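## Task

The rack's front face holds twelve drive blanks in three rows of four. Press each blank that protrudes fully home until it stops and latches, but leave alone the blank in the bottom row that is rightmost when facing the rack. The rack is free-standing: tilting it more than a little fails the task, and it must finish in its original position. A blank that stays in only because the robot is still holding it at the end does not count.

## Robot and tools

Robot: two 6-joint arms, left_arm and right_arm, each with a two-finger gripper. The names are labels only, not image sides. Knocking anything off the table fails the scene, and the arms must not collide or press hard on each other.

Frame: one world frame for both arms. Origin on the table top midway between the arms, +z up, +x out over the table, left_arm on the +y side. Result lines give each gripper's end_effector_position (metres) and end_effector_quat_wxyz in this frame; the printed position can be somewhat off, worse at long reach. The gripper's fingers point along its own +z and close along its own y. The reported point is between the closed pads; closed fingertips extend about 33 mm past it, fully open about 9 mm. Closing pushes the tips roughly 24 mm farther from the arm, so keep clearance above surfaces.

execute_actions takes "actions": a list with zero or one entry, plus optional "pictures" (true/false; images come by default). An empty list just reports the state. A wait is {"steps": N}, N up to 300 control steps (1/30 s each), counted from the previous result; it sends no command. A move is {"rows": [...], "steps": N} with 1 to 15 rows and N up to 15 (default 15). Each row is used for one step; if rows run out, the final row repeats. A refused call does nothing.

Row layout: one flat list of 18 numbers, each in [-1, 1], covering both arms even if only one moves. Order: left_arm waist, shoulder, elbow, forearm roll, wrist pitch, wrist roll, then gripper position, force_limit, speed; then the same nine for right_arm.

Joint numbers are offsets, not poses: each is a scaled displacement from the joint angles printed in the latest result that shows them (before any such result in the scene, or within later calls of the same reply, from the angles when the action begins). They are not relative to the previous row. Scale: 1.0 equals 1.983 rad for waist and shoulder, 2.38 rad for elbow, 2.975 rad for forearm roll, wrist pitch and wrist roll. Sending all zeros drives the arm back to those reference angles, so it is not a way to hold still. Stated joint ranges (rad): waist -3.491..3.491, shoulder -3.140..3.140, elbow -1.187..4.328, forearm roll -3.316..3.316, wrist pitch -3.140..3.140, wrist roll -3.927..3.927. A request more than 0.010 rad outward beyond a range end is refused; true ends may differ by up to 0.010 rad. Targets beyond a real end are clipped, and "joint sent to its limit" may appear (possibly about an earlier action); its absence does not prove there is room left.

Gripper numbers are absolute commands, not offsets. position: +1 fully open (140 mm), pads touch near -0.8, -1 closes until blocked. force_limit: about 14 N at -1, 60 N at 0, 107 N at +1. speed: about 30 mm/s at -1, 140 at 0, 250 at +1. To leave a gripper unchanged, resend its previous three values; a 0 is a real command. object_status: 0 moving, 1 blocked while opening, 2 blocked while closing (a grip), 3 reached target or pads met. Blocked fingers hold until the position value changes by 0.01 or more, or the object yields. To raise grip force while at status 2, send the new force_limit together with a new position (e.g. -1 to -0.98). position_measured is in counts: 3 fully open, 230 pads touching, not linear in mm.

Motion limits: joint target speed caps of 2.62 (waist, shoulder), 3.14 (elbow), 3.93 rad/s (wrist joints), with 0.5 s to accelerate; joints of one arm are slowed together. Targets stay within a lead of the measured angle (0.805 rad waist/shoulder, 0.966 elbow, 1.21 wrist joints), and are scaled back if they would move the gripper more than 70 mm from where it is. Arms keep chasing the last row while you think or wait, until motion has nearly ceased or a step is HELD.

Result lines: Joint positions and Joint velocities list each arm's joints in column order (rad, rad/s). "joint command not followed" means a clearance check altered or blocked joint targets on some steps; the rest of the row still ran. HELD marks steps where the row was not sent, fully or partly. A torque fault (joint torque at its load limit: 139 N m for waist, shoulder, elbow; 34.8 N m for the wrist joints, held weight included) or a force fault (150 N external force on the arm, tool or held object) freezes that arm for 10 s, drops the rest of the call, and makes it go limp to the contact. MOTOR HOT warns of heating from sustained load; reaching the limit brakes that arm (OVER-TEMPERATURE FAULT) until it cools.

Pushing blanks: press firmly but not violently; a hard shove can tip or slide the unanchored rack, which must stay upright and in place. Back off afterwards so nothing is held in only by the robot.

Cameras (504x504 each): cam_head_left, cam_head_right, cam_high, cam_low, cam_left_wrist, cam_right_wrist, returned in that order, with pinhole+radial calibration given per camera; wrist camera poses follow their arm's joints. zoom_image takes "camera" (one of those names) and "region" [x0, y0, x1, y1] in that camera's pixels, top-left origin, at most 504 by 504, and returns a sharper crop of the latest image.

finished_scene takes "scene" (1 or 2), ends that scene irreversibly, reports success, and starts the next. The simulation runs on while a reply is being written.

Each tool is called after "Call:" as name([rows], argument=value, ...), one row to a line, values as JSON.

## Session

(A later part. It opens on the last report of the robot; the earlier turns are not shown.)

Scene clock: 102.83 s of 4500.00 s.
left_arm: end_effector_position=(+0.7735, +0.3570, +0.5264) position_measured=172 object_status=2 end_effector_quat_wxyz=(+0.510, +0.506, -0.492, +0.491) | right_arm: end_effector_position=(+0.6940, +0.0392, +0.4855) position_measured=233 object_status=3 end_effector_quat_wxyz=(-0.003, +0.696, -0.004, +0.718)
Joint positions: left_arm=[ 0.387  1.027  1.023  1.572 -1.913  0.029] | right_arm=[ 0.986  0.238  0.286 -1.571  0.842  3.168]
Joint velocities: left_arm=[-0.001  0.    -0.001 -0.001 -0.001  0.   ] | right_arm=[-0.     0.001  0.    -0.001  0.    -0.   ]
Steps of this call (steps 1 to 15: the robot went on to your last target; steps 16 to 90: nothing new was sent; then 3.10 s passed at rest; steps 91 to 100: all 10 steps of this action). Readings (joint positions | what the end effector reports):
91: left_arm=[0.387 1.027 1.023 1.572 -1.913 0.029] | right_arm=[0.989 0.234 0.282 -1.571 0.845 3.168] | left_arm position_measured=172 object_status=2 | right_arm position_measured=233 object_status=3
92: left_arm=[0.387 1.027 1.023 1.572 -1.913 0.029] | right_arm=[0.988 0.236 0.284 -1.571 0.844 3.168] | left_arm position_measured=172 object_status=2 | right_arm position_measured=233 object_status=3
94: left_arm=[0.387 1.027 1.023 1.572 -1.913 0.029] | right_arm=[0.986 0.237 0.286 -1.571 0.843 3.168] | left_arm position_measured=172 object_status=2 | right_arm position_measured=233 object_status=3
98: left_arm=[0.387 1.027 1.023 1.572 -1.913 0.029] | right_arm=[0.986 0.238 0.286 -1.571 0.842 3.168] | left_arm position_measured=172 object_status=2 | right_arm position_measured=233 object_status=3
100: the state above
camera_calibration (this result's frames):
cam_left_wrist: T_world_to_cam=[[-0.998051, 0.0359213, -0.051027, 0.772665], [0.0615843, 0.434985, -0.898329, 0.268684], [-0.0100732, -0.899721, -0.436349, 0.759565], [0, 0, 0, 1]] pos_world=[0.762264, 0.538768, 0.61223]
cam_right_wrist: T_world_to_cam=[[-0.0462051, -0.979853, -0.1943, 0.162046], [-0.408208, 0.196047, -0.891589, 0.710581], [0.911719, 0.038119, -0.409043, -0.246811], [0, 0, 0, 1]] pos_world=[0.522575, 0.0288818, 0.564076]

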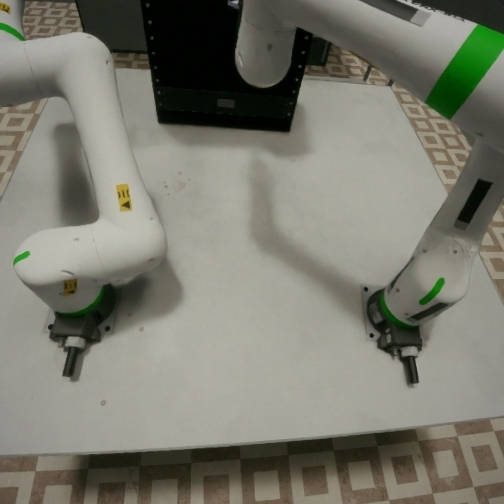

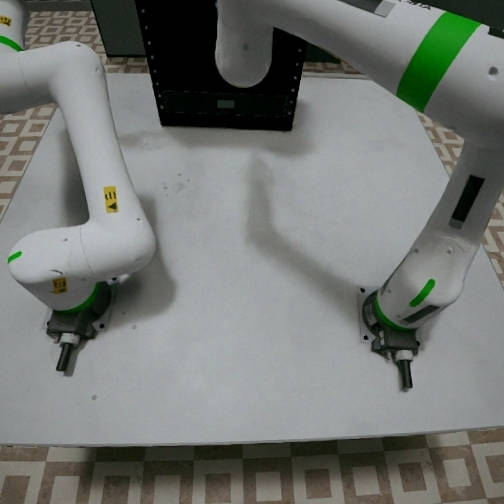

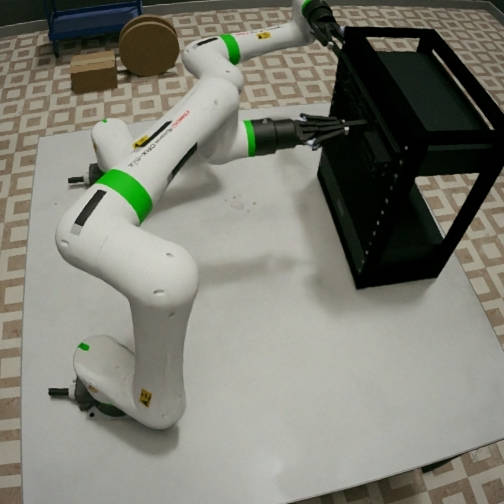

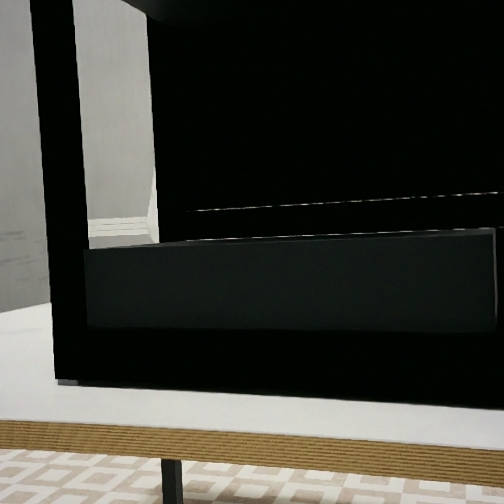

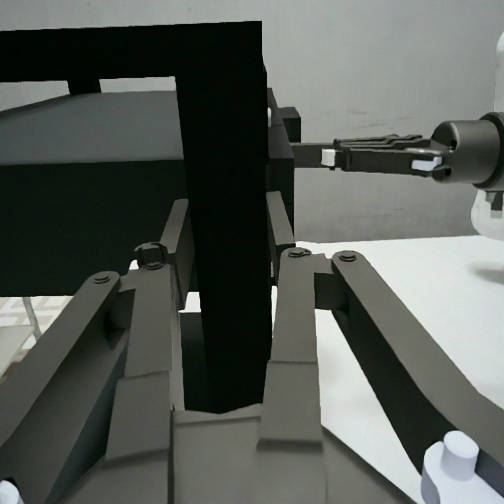

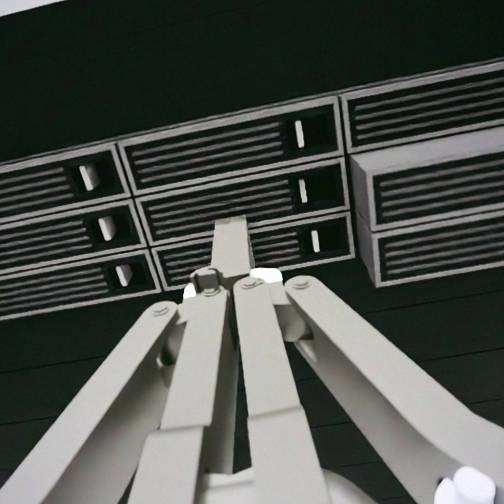

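Call:
execute_actions([
  {"rows":[[0,0,0,0,0,0,-0.35,-0.5,-0.5,0.0037,-0.0041,-0.0038,0,0.0025,0,-1,0,0]],"steps":7},
], pictures=false)

Call:
execute_actions([
  {"rows":[[0,0,0,0,0,0,-0.35,-0.5,-0.5,0,-0.004,0.007,0,0,0,-1,0,0]],"steps":9},
], pictures=false)

Call:
execute_actions([
  {"rows":[[0,0,0,0,0,0,-0.35,-0.5,-0.5,-0.0044,0.005,0.0046,0,-0.003,0,-1,0,0]],"steps":10},
])

Scene clock: 108.07 s of 4500.00 s.
left_arm: end_effector_position=(+0.7734, +0.3570, +0.5264) position_measured=172 object_status=2 end_effector_quat_wxyz=(+0.510, +0.506, -0.492, +0.491) | right_arm: end_effector_position=(+0.6889, +0.0393, +0.4856) position_measured=233 object_status=3 end_effector_quat_wxyz=(-0.003, +0.696, -0.004, +0.718)
Joint positions: left_arm=[ 0.387  1.027  1.023  1.572 -1.913  0.029] | right_arm=[ 0.993  0.23   0.277 -1.571  0.85   3.168]
Joint velocities: left_arm=[ 0.001 -0.001 -0.001  0.001  0.007  0.   ] | right_arm=[ 0.001 -0.003 -0.003 -0.001  0.004 -0.   ]
Steps of this call (steps 1 to 15: the robot went on to your last target; steps 16 to 90: nothing new was sent; then 2.00 s passed at rest; steps 91 to 97: all 7 steps of this action). Readings (joint positions | what the end effector reports):
91: left_arm=[0.387 1.027 1.023 1.572 -1.913 0.029] | right_arm=[0.986 0.238 0.286 -1.571 0.842 3.168] | left_arm position_measured=172 object_status=2 | right_arm position_measured=233 object_status=3
92: left_arm=[0.387 1.027 1.023 1.572 -1.913 0.029] | right_arm=[0.987 0.236 0.284 -1.571 0.844 3.168] | left_arm position_measured=172 object_status=2 | right_arm position_measured=233 object_status=3
94: left_arm=[0.387 1.027 1.023 1.572 -1.913 0.029] | right_arm=[0.992 0.231 0.278 -1.571 0.848 3.168] | left_arm position_measured=172 object_status=2 | right_arm position_measured=233 object_status=3
97: the state above

Scene clock: 108.37 s of 4500.00 s.
left_arm: end_effector_position=(+0.7734, +0.3570, +0.5264) position_measured=172 object_status=2 end_effector_quat_wxyz=(+0.510, +0.506, -0.492, +0.491) | right_arm: end_effector_position=(+0.6883, +0.0385, +0.5028) position_measured=233 object_status=3 end_effector_quat_wxyz=(-0.009, +0.690, -0.010, +0.723)
Joint positions: left_arm=[ 0.387  1.027  1.023  1.572 -1.913  0.029] | right_arm=[ 0.993  0.222  0.294 -1.571  0.85   3.168]
Joint velocities: left_arm=[ 0.     0.    -0.     0.     0.001  0.   ] | right_arm=[ 0.001 -0.     0.003 -0.001  0.    -0.   ]
Steps of this call (steps 1 to 9: all 9 steps of this action). Readings (joint positions | what the end effector reports):
1: left_arm=[0.387 1.027 1.023 1.572 -1.913 0.029] | right_arm=[0.993 0.230 0.277 -1.571 0.850 3.168] | left_arm position_measured=172 object_status=2 | right_arm position_measured=233 object_status=3
2: left_arm=[0.387 1.027 1.023 1.572 -1.913 0.029] | right_arm=[0.993 0.229 0.278 -1.571 0.850 3.168] | left_arm position_measured=172 object_status=2 | right_arm position_measured=233 object_status=3
4: left_arm=[0.387 1.027 1.023 1.572 -1.913 0.029] | right_arm=[0.993 0.222 0.291 -1.571 0.850 3.168] | left_arm position_measured=172 object_status=2 | right_arm position_measured=233 object_status=3
8: left_arm=[0.387 1.027 1.023 1.572 -1.913 0.029] | right_arm=[0.993 0.222 0.293 -1.571 0.850 3.168] | left_arm position_measured=172 object_status=2 | right_arm position_measured=233 object_status=3
9: the state above

Scene clock: 108.70 s of 4500.00 s.
left_arm: end_effector_position=(+0.7736, +0.3570, +0.5264) position_measured=172 object_status=2 end_effector_quat_wxyz=(+0.510, +0.506, -0.492, +0.491) | right_arm: end_effector_position=(+0.6944, +0.0385, +0.5028) position_measured=233 object_status=3 end_effector_quat_wxyz=(-0.009, +0.690, -0.010, +0.724)
Joint positions: left_arm=[ 0.387  1.027  1.023  1.572 -1.912  0.029] | right_arm=[ 0.984  0.232  0.304 -1.571  0.841  3.168]
Joint velocities: left_arm=[ 0.    -0.     0.001  0.    -0.001 -0.   ] | right_arm=[-0.001  0.001  0.001 -0.    -0.002  0.   ]
Steps of this call (steps 1 to 10: all 10 steps of this action). Readings (joint positions | what the end effector reports):
1: left_arm=[0.387 1.027 1.023 1.572 -1.913 0.029] | right_arm=[0.993 0.222 0.294 -1.571 0.850 3.168] | left_arm position_measured=172 object_status=2 | right_arm position_measured=233 object_status=3
2: left_arm=[0.387 1.027 1.023 1.572 -1.913 0.029] | right_arm=[0.991 0.224 0.296 -1.571 0.848 3.168] | left_arm position_measured=172 object_status=2 | right_arm position_measured=233 object_status=3
4: left_arm=[0.387 1.027 1.023 1.572 -1.913 0.029] | right_arm=[0.985 0.231 0.303 -1.571 0.842 3.168] | left_arm position_measured=172 object_status=2 | right_arm position_measured=233 object_status=3
8: left_arm=[0.387 1.027 1.023 1.572 -1.912 0.029] | right_arm=[0.985 0.231 0.304 -1.571 0.841 3.168] | left_arm position_measured=172 object_status=2 | right_arm position_measured=233 object_status=3
10: the state above
camera_calibration (this result's frames):
cam_left_wrist: T_world_to_cam=[[-0.998059, 0.0357004, -0.0510264, 0.772829], [0.0614875, 0.434999, -0.898329, 0.268749], [-0.00987422, -0.899723, -0.43635, 0.759413], [0, 0, 0, 1]] pos_world=[0.762302, 0.538765, 0.612229]
cam_right_wrist: T_world_to_cam=[[-0.0427958, -0.976117, -0.21299, 0.171667], [-0.393394, 0.212427, -0.894492, 0.716836], [0.918373, 0.0455086, -0.393089, -0.252991], [0, 0, 0, 1]] pos_world=[0.521686, 0.0268051, 0.57832]

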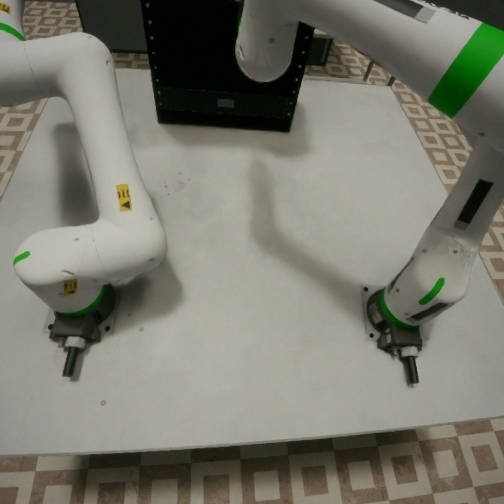

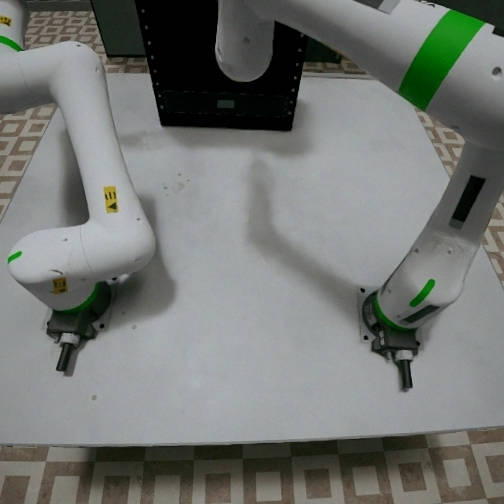

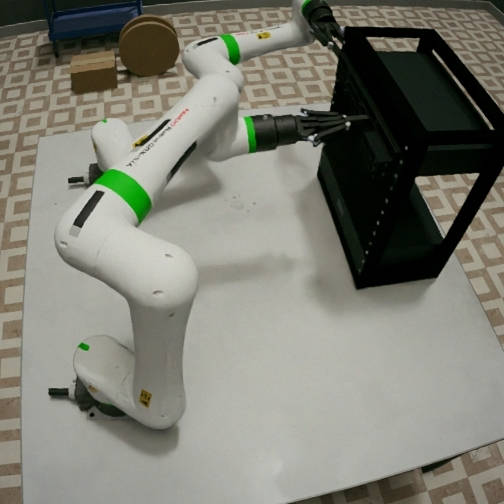

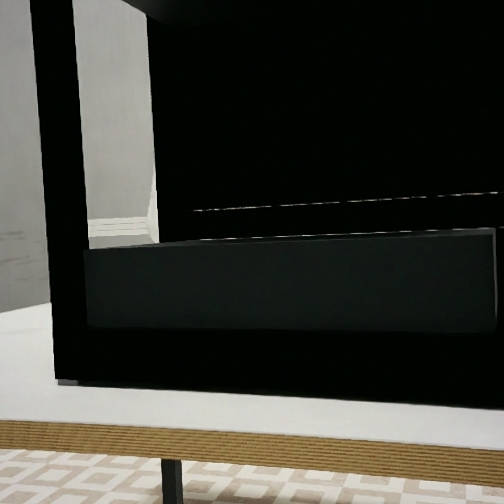

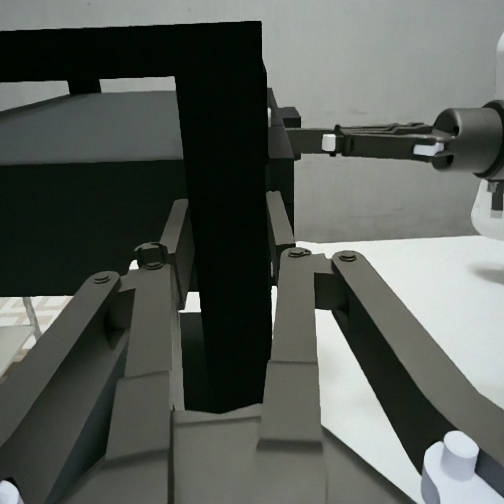

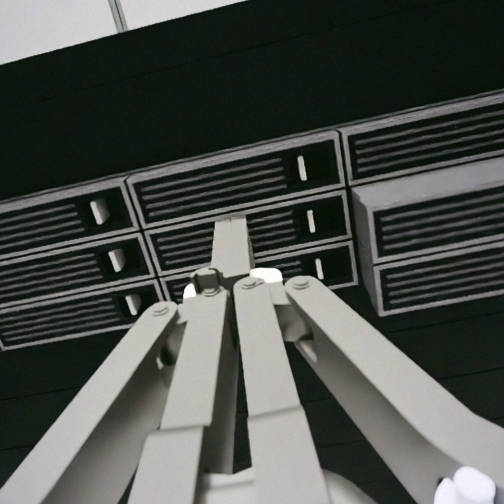

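Call:
execute_actions([
  {"rows":[[0,0,0,0,0,0,-0.35,-0.5,-0.5,0.039,-0.0403,-0.037,0,0.026,0,-1,0,0]],"steps":13},
], pictures=false)

Call:
execute_actions([
  {"rows":[[0,0,0,0,0,0,-0.35,-0.5,-0.5,-0.0688,-0.0867,-0.074,0,-0.0464,0,-1,0,0]]},
])

Scene clock: 113.83 s of 4500.00 s.
left_arm: end_effector_position=(+0.7735, +0.3570, +0.5264) position_measured=172 object_status=2 end_effector_quat_wxyz=(+0.510, +0.506, -0.492, +0.491) | right_arm: end_effector_position=(+0.6428, +0.0387, +0.5022) position_measured=233 object_status=3 end_effector_quat_wxyz=(-0.008, +0.693, -0.009, +0.721)
Joint positions: left_arm=[ 0.387  1.027  1.023  1.572 -1.913  0.029] | right_arm=[ 1.062  0.152  0.216 -1.571  0.918  3.168]
Joint velocities: left_arm=[ 0.002 -0.001  0.001  0.001 -0.     0.   ] | right_arm=[ 0.001 -0.002 -0.001 -0.001  0.002  0.   ]
Steps of this call (steps 1 to 15: the robot went on to your last target; steps 16 to 90: nothing new was sent; then 1.70 s passed at rest; steps 91 to 103: all 13 steps of this action). Readings (joint positions | what the end effector reports):
91: left_arm=[0.387 1.027 1.023 1.572 -1.913 0.029] | right_arm=[0.984 0.232 0.304 -1.571 0.841 3.168] | left_arm position_measured=172 object_status=2 | right_arm position_measured=233 object_status=3
92: left_arm=[0.387 1.027 1.023 1.572 -1.913 0.029] | right_arm=[0.986 0.230 0.303 -1.571 0.842 3.168] | left_arm position_measured=172 object_status=2 | right_arm position_measured=233 object_status=3
94: left_arm=[0.387 1.027 1.023 1.572 -1.914 0.029] | right_arm=[1.007 0.209 0.280 -1.571 0.862 3.168] | left_arm position_measured=172 object_status=2 | right_arm position_measured=233 object_status=3
98: left_arm=[0.387 1.027 1.023 1.572 -1.913 0.029] | right_arm=[1.060 0.154 0.219 -1.571 0.916 3.168] | left_arm position_measured=172 object_status=2 | right_arm position_measured=233 object_status=3
103: the state above

Scene clock: 114.33 s of 4500.00 s.
left_arm: end_effector_position=(+0.7735, +0.3570, +0.5264) position_measured=172 object_status=2 end_effector_quat_wxyz=(+0.510, +0.506, -0.492, +0.491) | right_arm: end_effector_position=(+0.6437, -0.0552, +0.5063) position_measured=233 object_status=3 end_effector_quat_wxyz=(-0.006, +0.692, -0.006, +0.722)
Joint positions: left_arm=[ 0.387  1.027  1.023  1.572 -1.913  0.029] | right_arm=[ 0.925 -0.02   0.041 -1.571  0.78   3.168]
Joint velocities: left_arm=[-0.001  0.    -0.    -0.    -0.001  0.   ] | right_arm=[-0.002 -0.004 -0.001 -0.001  0.001 -0.   ]
Steps of this call (steps 1 to 15: all 15 steps of this action). Readings (joint positions | what the end effector reports):
1: left_arm=[0.387 1.027 1.023 1.572 -1.913 0.029] | right_arm=[1.062 0.152 0.216 -1.571 0.918 3.168] | left_arm position_measured=172 object_status=2 | right_arm position_measured=233 object_status=3
2: left_arm=[0.387 1.027 1.023 1.572 -1.913 0.029] | right_arm=[1.060 0.149 0.214 -1.571 0.916 3.168] | left_arm position_measured=172 object_status=2 | right_arm position_measured=233 object_status=3
4: left_arm=[0.387 1.027 1.023 1.572 -1.913 0.029] | right_arm=[1.043 0.129 0.193 -1.571 0.899 3.168] | left_arm position_measured=172 object_status=2 | right_arm position_measured=233 object_status=3
8: left_arm=[0.387 1.027 1.023 1.572 -1.913 0.029] | right_arm=[0.967 0.032 0.094 -1.571 0.822 3.168] | left_arm position_measured=172 object_status=2 | right_arm position_measured=233 object_status=3
15: the state above
camera_calibration (this result's frames):
cam_left_wrist: T_world_to_cam=[[-0.998057, 0.0357507, -0.0510244, 0.77279], [0.0615075, 0.434983, -0.898335, 0.268741], [-0.00992131, -0.899729, -0.436337, 0.759449], [0, 0, 0, 1]] pos_world=[0.762294, 0.538773, 0.612227]
cam_right_wrist: T_world_to_cam=[[-0.0423891, -0.978617, -0.201278, 0.0723825], [-0.398701, 0.201291, -0.894718, 0.722838], [0.916101, 0.0423232, -0.398708, -0.196708], [0, 0, 0, 1]] pos_world=[0.471469, -0.0663411, 0.582876]

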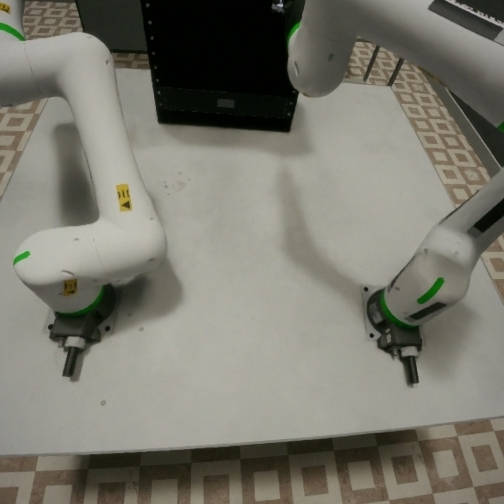

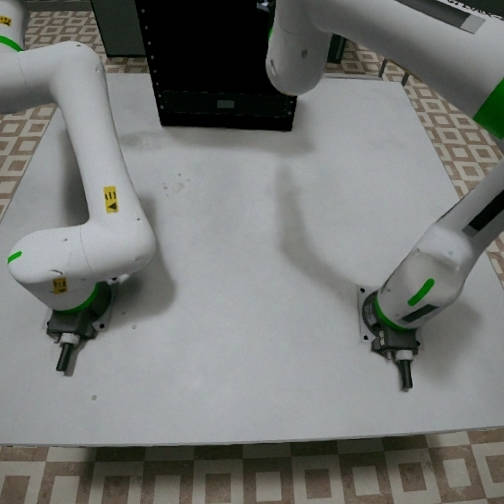

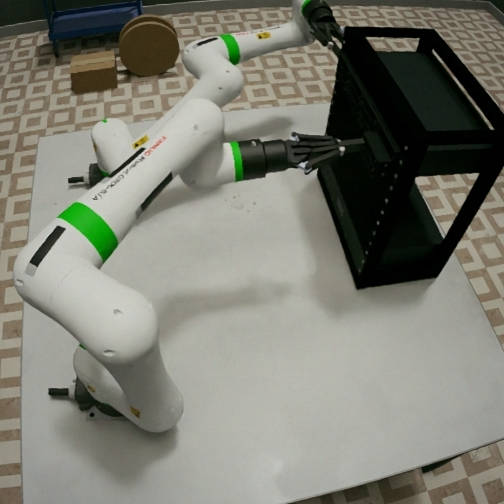

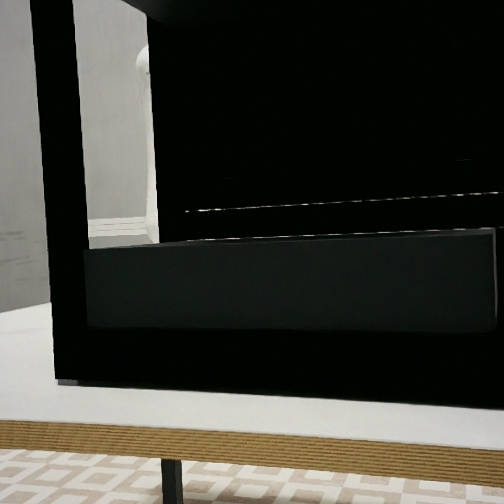

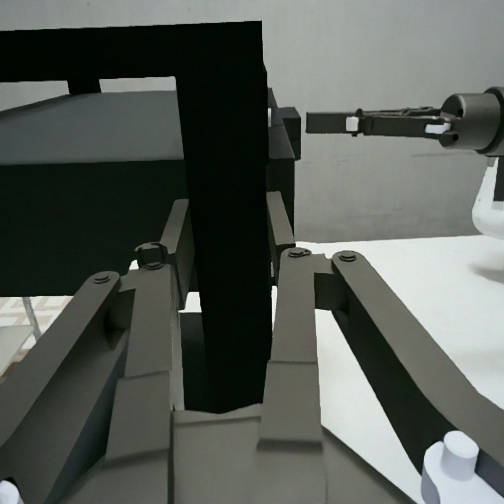

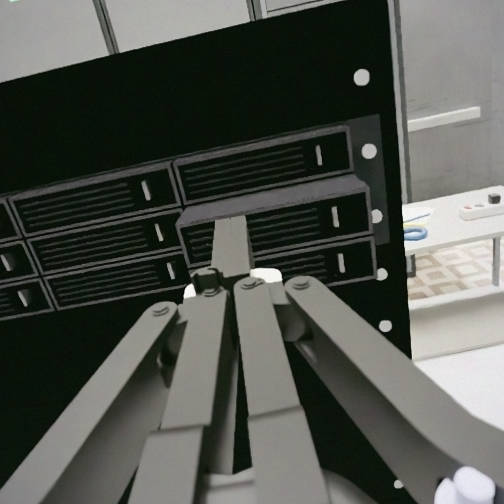

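Call:
execute_actions([
  {"rows":[[0,0,0,0,0,0,-0.35,-0.5,-0.5,-0.0078,0.009,0.0105,0,-0.0052,0,-1,0,0]],"steps":8},
], pictures=false)

Call:
execute_actions([
  {"rows":[[0,0,0,0,0,0,-0.35,-0.5,-0.5,-0.0078,0.009,0.0078,0,-0.0052,0,-1,0,0]],"steps":8},
], pictures=false)

Call:
execute_actions([
  {"rows":[[0,0,0,0,0,0,-0.35,-0.5,-0.5,-0.0078,0.009,0.0078,0,-0.0052,0,-1,0,0]],"steps":8},
], pictures=false)

Call:
execute_actions([
  {"rows":[[0,0,0,0,0,0,-0.35,-0.5,-0.5,-0.0078,0.009,0.0078,0,-0.0052,0,-1,0,0]],"steps":8},
])

Scene clock: 122.37 s of 4500.00 s.
left_arm: end_effector_position=(+0.7735, +0.3570, +0.5264) position_measured=172 object_status=2 end_effector_quat_wxyz=(+0.510, +0.506, -0.492, +0.491) | right_arm: end_effector_position=(+0.6540, -0.0545, +0.5114) position_measured=233 object_status=3 end_effector_quat_wxyz=(-0.007, +0.690, -0.007, +0.724)
Joint positions: left_arm=[ 0.387  1.027  1.023  1.572 -1.913  0.029] | right_arm=[ 0.91  -0.002  0.065 -1.571  0.765  3.168]
Joint velocities: left_arm=[-0.003 -0.    -0.001  0.001 -0.001 -0.   ] | right_arm=[-0.001  0.001  0.003  0.001 -0.    -0.   ]
Steps of this call (steps 1 to 15: the robot went on to your last target; steps 16 to 90: nothing new was sent; then 4.77 s passed at rest; steps 91 to 98: all 8 steps of this action). Readings (joint positions | what the end effector reports):
91: left_arm=[0.387 1.027 1.023 1.572 -1.913 0.029] | right_arm=[0.925 -0.020 0.040 -1.571 0.780 3.168] | left_arm position_measured=172 object_status=2 | right_arm position_measured=233 object_status=3
92: left_arm=[0.387 1.027 1.023 1.572 -1.913 0.029] | right_arm=[0.924 -0.019 0.042 -1.571 0.778 3.168] | left_arm position_measured=172 object_status=2 | right_arm position_measured=233 object_status=3
94: left_arm=[0.387 1.027 1.023 1.572 -1.913 0.029] | right_arm=[0.913 -0.006 0.060 -1.571 0.768 3.168] | left_arm position_measured=172 object_status=2 | right_arm position_measured=233 object_status=3
98: the state above

Scene clock: 122.63 s of 4500.00 s.
left_arm: end_effector_position=(+0.7735, +0.3570, +0.5264) position_measured=172 object_status=2 end_effector_quat_wxyz=(+0.510, +0.506, -0.492, +0.491) | right_arm: end_effector_position=(+0.6640, -0.0544, +0.5121) position_measured=233 object_status=3 end_effector_quat_wxyz=(-0.007, +0.689, -0.007, +0.724)
Joint positions: left_arm=[ 0.387  1.027  1.023  1.572 -1.913  0.029] | right_arm=[ 0.895  0.016  0.084 -1.571  0.749  3.168]
Joint velocities: left_arm=[ 0.002  0.    -0.     0.     0.     0.   ] | right_arm=[-0.001  0.001  0.001 -0.001 -0.003 -0.   ]
Steps of this call (steps 1 to 8: all 8 steps of this action). Readings (joint positions | what the end effector reports):
1: left_arm=[0.387 1.027 1.023 1.572 -1.913 0.029] | right_arm=[0.910 -0.002 0.065 -1.571 0.765 3.168] | left_arm position_measured=172 object_status=2 | right_arm position_measured=233 object_status=3
2: left_arm=[0.387 1.027 1.023 1.572 -1.913 0.029] | right_arm=[0.908 0.000 0.068 -1.571 0.763 3.168] | left_arm position_measured=172 object_status=2 | right_arm position_measured=233 object_status=3
4: left_arm=[0.387 1.027 1.023 1.572 -1.913 0.029] | right_arm=[0.897 0.013 0.081 -1.571 0.752 3.168] | left_arm position_measured=172 object_status=2 | right_arm position_measured=233 object_status=3
8: the state above

Scene clock: 122.90 s of 4500.00 s.
left_arm: end_effector_position=(+0.7735, +0.3570, +0.5264) position_measured=172 object_status=2 end_effector_quat_wxyz=(+0.510, +0.506, -0.492, +0.491) | right_arm: end_effector_position=(+0.6740, -0.0545, +0.5127) position_measured=233 object_status=3 end_effector_quat_wxyz=(-0.007, +0.689, -0.007, +0.725)
Joint positions: left_arm=[ 0.387  1.027  1.023  1.572 -1.913  0.029] | right_arm=[ 0.879  0.033  0.102 -1.571  0.734  3.168]
Joint velocities: left_arm=[ 0.001 -0.    -0.     0.001  0.002 -0.   ] | right_arm=[ 0.     0.001  0.001  0.001 -0.001  0.   ]
Steps of this call (steps 1 to 8: all 8 steps of this action). Readings (joint positions | what the end effector reports):
1: left_arm=[0.387 1.027 1.023 1.572 -1.913 0.029] | right_arm=[0.895 0.016 0.084 -1.571 0.749 3.168] | left_arm position_measured=172 object_status=2 | right_arm position_measured=233 object_status=3
2: left_arm=[0.387 1.027 1.023 1.572 -1.913 0.029] | right_arm=[0.893 0.018 0.086 -1.571 0.747 3.168] | left_arm position_measured=172 object_status=2 | right_arm position_measured=233 object_status=3
4: left_arm=[0.387 1.027 1.023 1.572 -1.913 0.029] | right_arm=[0.882 0.030 0.099 -1.571 0.736 3.168] | left_arm position_measured=172 object_status=2 | right_arm position_measured=233 object_status=3
8: the state above

Scene clock: 123.17 s of 4500.00 s.
left_arm: end_effector_position=(+0.7735, +0.3570, +0.5264) position_measured=172 object_status=2 end_effector_quat_wxyz=(+0.510, +0.506, -0.492, +0.491) | right_arm: end_effector_position=(+0.6842, -0.0548, +0.5131) position_measured=233 object_status=3 end_effector_quat_wxyz=(-0.007, +0.688, -0.007, +0.725)
Joint positions: left_arm=[ 0.387  1.027  1.023  1.572 -1.913  0.029] | right_arm=[ 0.864  0.051  0.121 -1.571  0.718  3.168]
Joint velocities: left_arm=[ 0.001  0.     0.001 -0.     0.001 -0.   ] | right_arm=[-0.002  0.001  0.001 -0.001 -0.001 -0.   ]
Steps of this call (steps 1 to 8: all 8 steps of this action). Readings (joint positions | what the end effector reports):
1: left_arm=[0.387 1.027 1.023 1.572 -1.913 0.029] | right_arm=[0.879 0.033 0.102 -1.571 0.734 3.168] | left_arm position_measured=172 object_status=2 | right_arm position_measured=233 object_status=3
2: left_arm=[0.387 1.027 1.023 1.572 -1.913 0.029] | right_arm=[0.877 0.036 0.105 -1.571 0.732 3.168] | left_arm position_measured=172 object_status=2 | right_arm position_measured=233 object_status=3
4: left_arm=[0.387 1.027 1.023 1.572 -1.913 0.029] | right_arm=[0.866 0.048 0.118 -1.571 0.721 3.168] | left_arm position_measured=172 object_status=2 | right_arm position_measured=233 object_status=3
8: the state above
camera_calibration (this result's frames):
cam_left_wrist: T_world_to_cam=[[-0.998057, 0.0357508, -0.0510246, 0.77279], [0.0615077, 0.434983, -0.898335, 0.268741], [-0.00992131, -0.899729, -0.436337, 0.759449], [0, 0, 0, 1]] pos_world=[0.762294, 0.538773, 0.612227]
cam_right_wrist: T_world_to_cam=[[-0.0405347, -0.977951, -0.204865, 0.0764762], [-0.390281, 0.204242, -0.897756, 0.740979], [0.919803, 0.0435645, -0.389954, -0.238015], [0, 0, 0, 1]] pos_world=[0.511217, -0.0661801, 0.588071]

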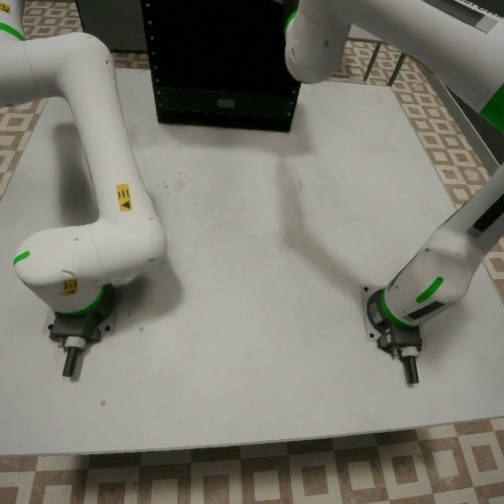

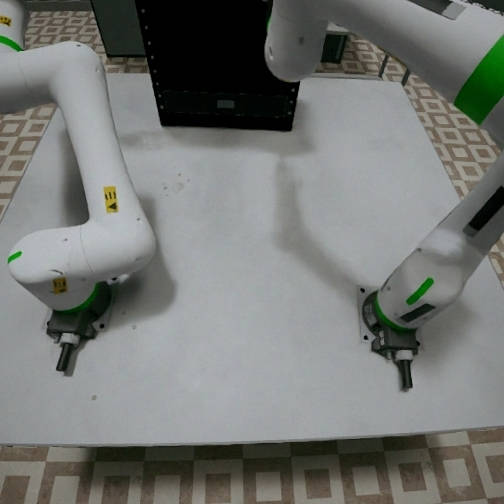

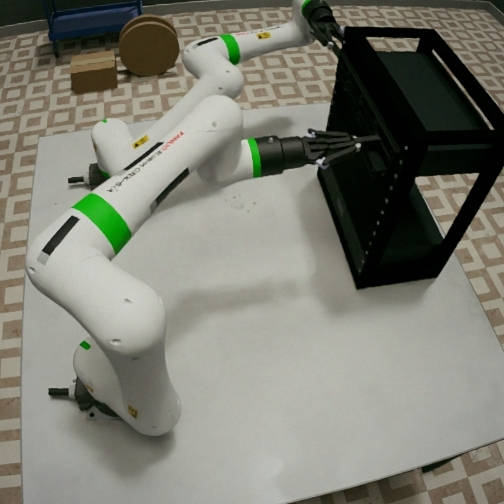

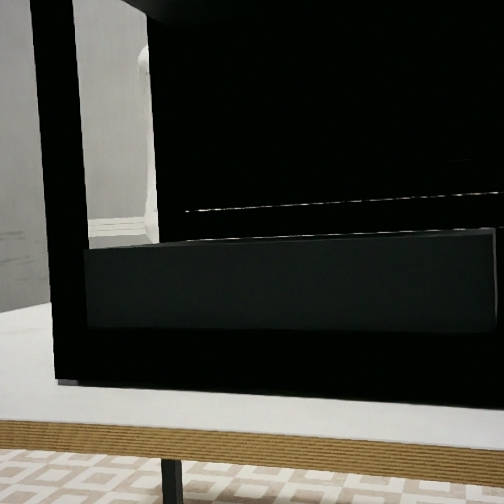

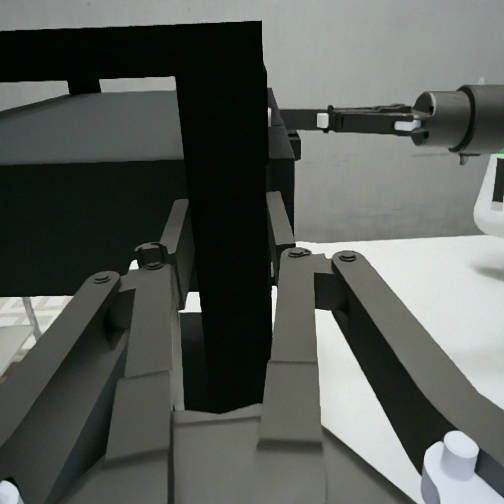

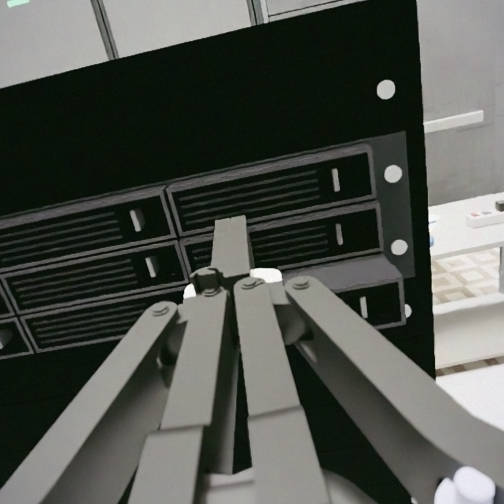

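Call:
execute_actions([
  {"rows":[[0,0,0,0,0,0,-0.35,-0.5,-0.5,-0.0028,0.0037,0.0031,0,-0.0019,0,-1,0,0]],"steps":10},
])

Scene clock: 125.87 s of 4500.00 s.
left_arm: end_effector_position=(+0.7735, +0.3570, +0.5264) position_measured=172 object_status=2 end_effector_quat_wxyz=(+0.510, +0.506, -0.492, +0.491) | right_arm: end_effector_position=(+0.6881, -0.0548, +0.5131) position_measured=233 object_status=3 end_effector_quat_wxyz=(-0.007, +0.688, -0.007, +0.725)
Joint positions: left_arm=[ 0.387  1.027  1.023  1.572 -1.913  0.029] | right_arm=[ 0.858  0.058  0.128 -1.571  0.713  3.168]
Joint velocities: left_arm=[ 0.002 -0.    -0.    -0.    -0.001 -0.   ] | right_arm=[ 0.001 -0.     0.001 -0.    -0.     0.   ]
Steps of this call (steps 1 to 15: the robot went on to your last target; steps 16 to 71: nothing new was sent; steps 72 to 81: all 10 steps of this action). Readings (joint positions | what the end effector reports):
72: left_arm=[0.387 1.027 1.023 1.572 -1.913 0.029] | right_arm=[0.864 0.051 0.121 -1.571 0.718 3.168] | left_arm position_measured=172 object_status=2 | right_arm position_measured=233 object_status=3
73: left_arm=[0.387 1.027 1.023 1.572 -1.913 0.029] | right_arm=[0.862 0.053 0.122 -1.571 0.717 3.168] | left_arm position_measured=172 object_status=2 | right_arm position_measured=233 object_status=3
75: left_arm=[0.387 1.027 1.023 1.572 -1.913 0.029] | right_arm=[0.859 0.058 0.127 -1.571 0.713 3.168] | left_arm position_measured=172 object_status=2 | right_arm position_measured=233 object_status=3
79: left_arm=[0.387 1.027 1.023 1.572 -1.913 0.029] | right_arm=[0.858 0.058 0.128 -1.571 0.713 3.168] | left_arm position_measured=172 object_status=2 | right_arm position_measured=233 object_status=3
81: the state above
camera_calibration (this result's frames):
cam_left_wrist: T_world_to_cam=[[-0.998057, 0.0357509, -0.0510246, 0.77279], [0.0615077, 0.434983, -0.898335, 0.268741], [-0.00992142, -0.899729, -0.436337, 0.759449], [0, 0, 0, 1]] pos_world=[0.762294, 0.538773, 0.612226]
cam_right_wrist: T_world_to_cam=[[-0.0404657, -0.978013, -0.204579, 0.0764737], [-0.390065, 0.203963, -0.897913, 0.742345], [0.919898, 0.0434647, -0.389743, -0.241853], [0, 0, 0, 1]] pos_world=[0.515137, -0.0661069, 0.587946]

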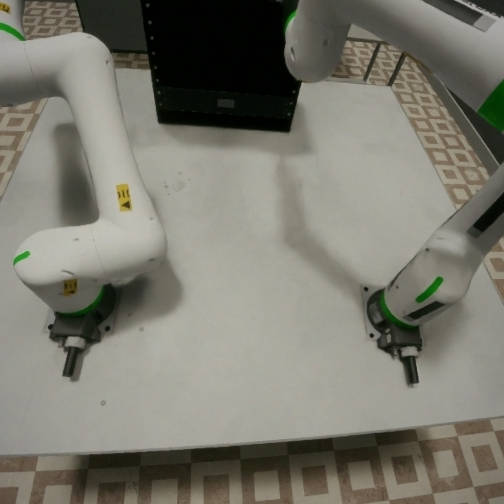

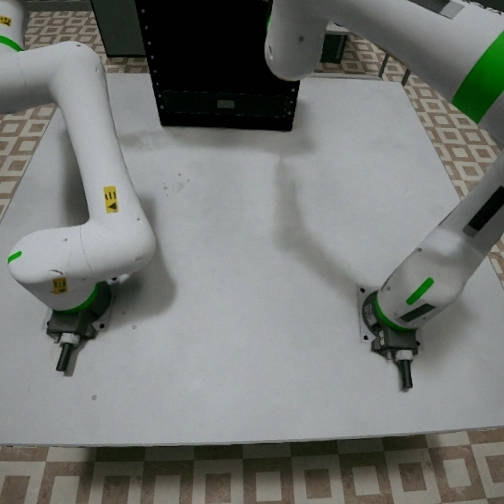

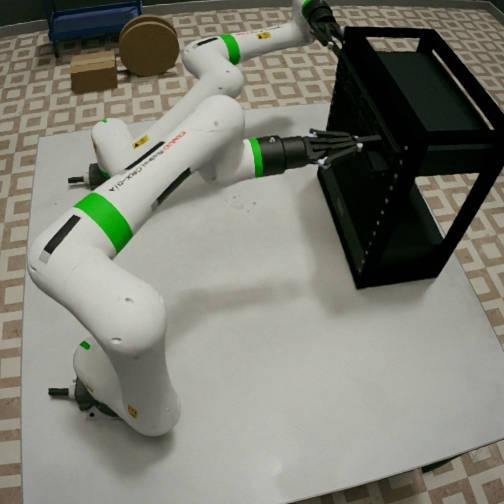

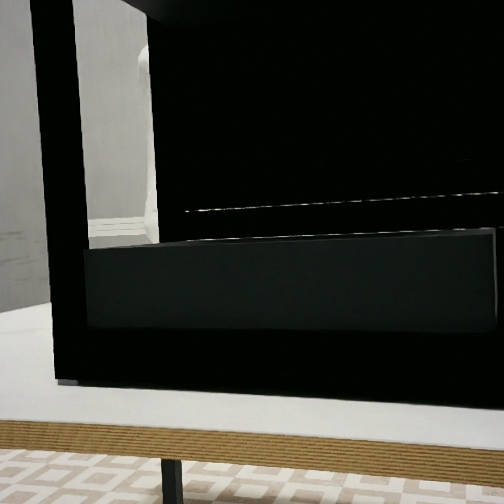

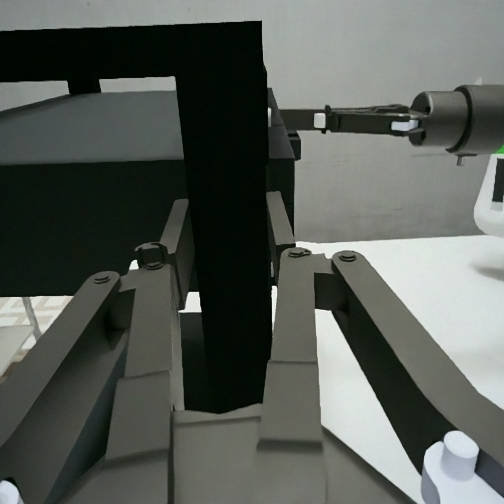

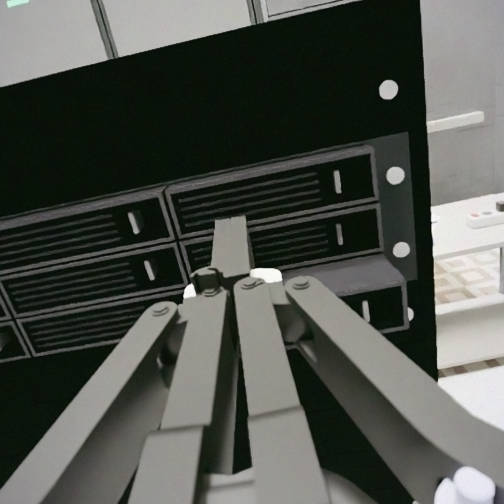

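Call:
execute_actions([
  {"rows":[[0,0,0,0,0,0,-0.35,-0.5,-0.5,-0.0017,0.0022,0.0019,0,-0.0011,0,-1,0,0]],"steps":10},
])

Scene clock: 129.13 s of 4500.00 s.
left_arm: end_effector_position=(+0.7736, +0.3570, +0.5264) position_measured=172 object_status=2 end_effector_quat_wxyz=(+0.510, +0.506, -0.492, +0.492) | right_arm: end_effector_position=(+0.6905, -0.0548, +0.5132) position_measured=233 object_status=3 end_effector_quat_wxyz=(-0.007, +0.688, -0.007, +0.725)
Joint positions: left_arm=[ 0.387  1.027  1.023  1.572 -1.912  0.029] | right_arm=[ 0.855  0.063  0.132 -1.571  0.71   3.168]
Joint velocities: left_arm=[-0.001 -0.    -0.001 -0.     0.     0.   ] | right_arm=[-0.    -0.     0.    -0.001  0.    -0.   ]
Steps of this call (steps 1 to 15: the robot went on to your last target; steps 16 to 88: nothing new was sent; steps 89 to 98: all 10 steps of this action). Readings (joint positions | what the end effector reports):
89: left_arm=[0.387 1.027 1.023 1.572 -1.913 0.029] | right_arm=[0.858 0.058 0.128 -1.571 0.713 3.168] | left_arm position_measured=172 object_status=2 | right_arm position_measured=233 object_status=3
90: left_arm=[0.387 1.027 1.023 1.572 -1.913 0.029] | right_arm=[0.857 0.060 0.130 -1.571 0.712 3.168] | left_arm position_measured=172 object_status=2 | right_arm position_measured=233 object_status=3
92: left_arm=[0.387 1.027 1.023 1.572 -1.912 0.029] | right_arm=[0.855 0.062 0.132 -1.571 0.710 3.168] | left_arm position_measured=172 object_status=2 | right_arm position_measured=233 object_status=3
96: left_arm=[0.387 1.027 1.023 1.572 -1.912 0.029] | right_arm=[0.855 0.063 0.132 -1.571 0.710 3.168] | left_arm position_measured=172 object_status=2 | right_arm position_measured=233 object_status=3
98: the state above
camera_calibration (this result's frames):
cam_left_wrist: T_world_to_cam=[[-0.998067, 0.0354664, -0.0510236, 0.773001], [0.0613828, 0.435001, -0.898335, 0.268824], [-0.00966539, -0.899731, -0.436338, 0.759253], [0, 0, 0, 1]] pos_world=[0.762344, 0.538769, 0.612226]
cam_right_wrist: T_world_to_cam=[[-0.0404947, -0.978014, -0.204571, 0.0765686], [-0.389758, 0.203982, -0.898043, 0.743221], [0.920027, 0.0433672, -0.389449, -0.244217], [0, 0, 0, 1]] pos_world=[0.517463, -0.0661273, 0.587998]

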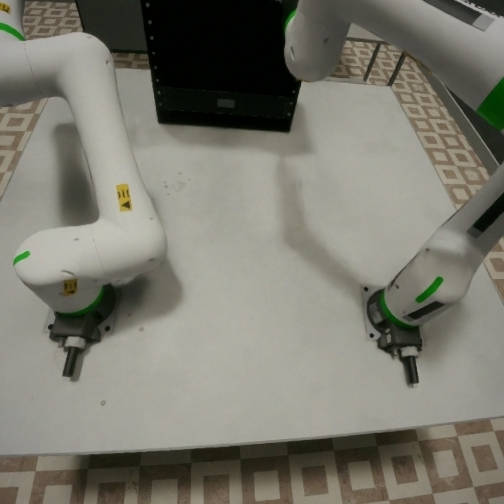

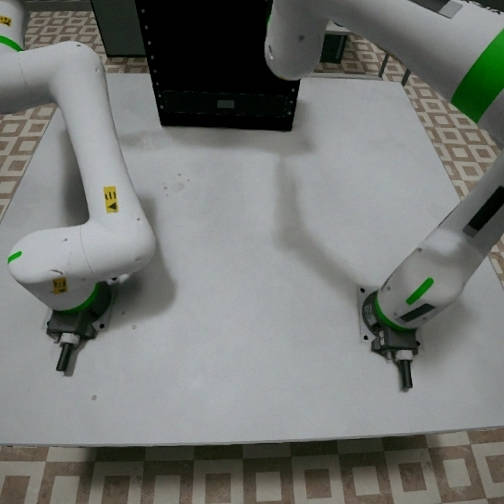

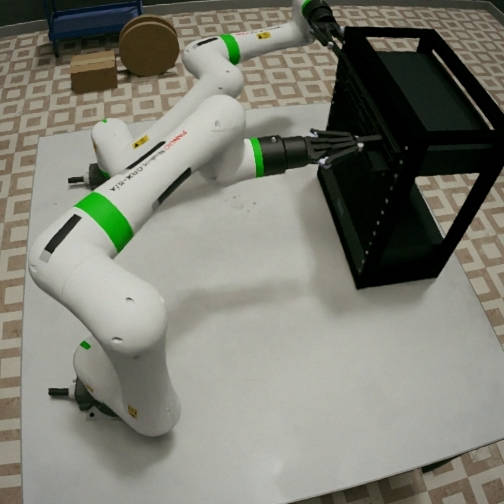

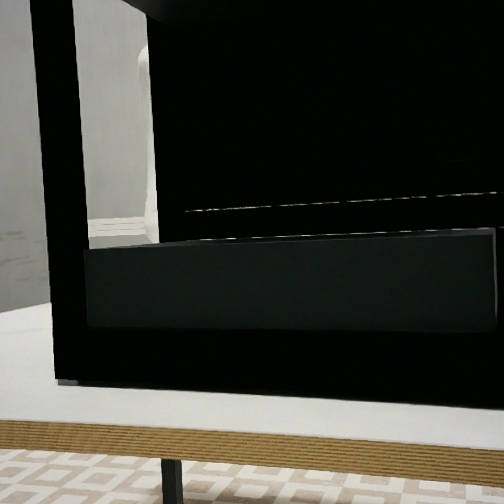

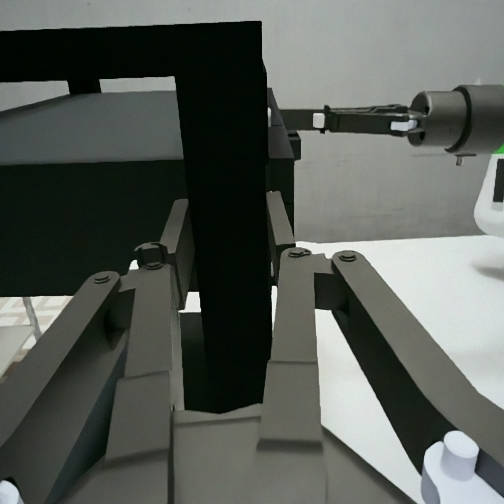

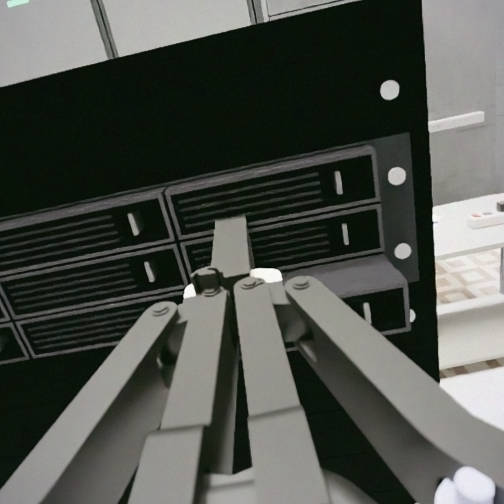

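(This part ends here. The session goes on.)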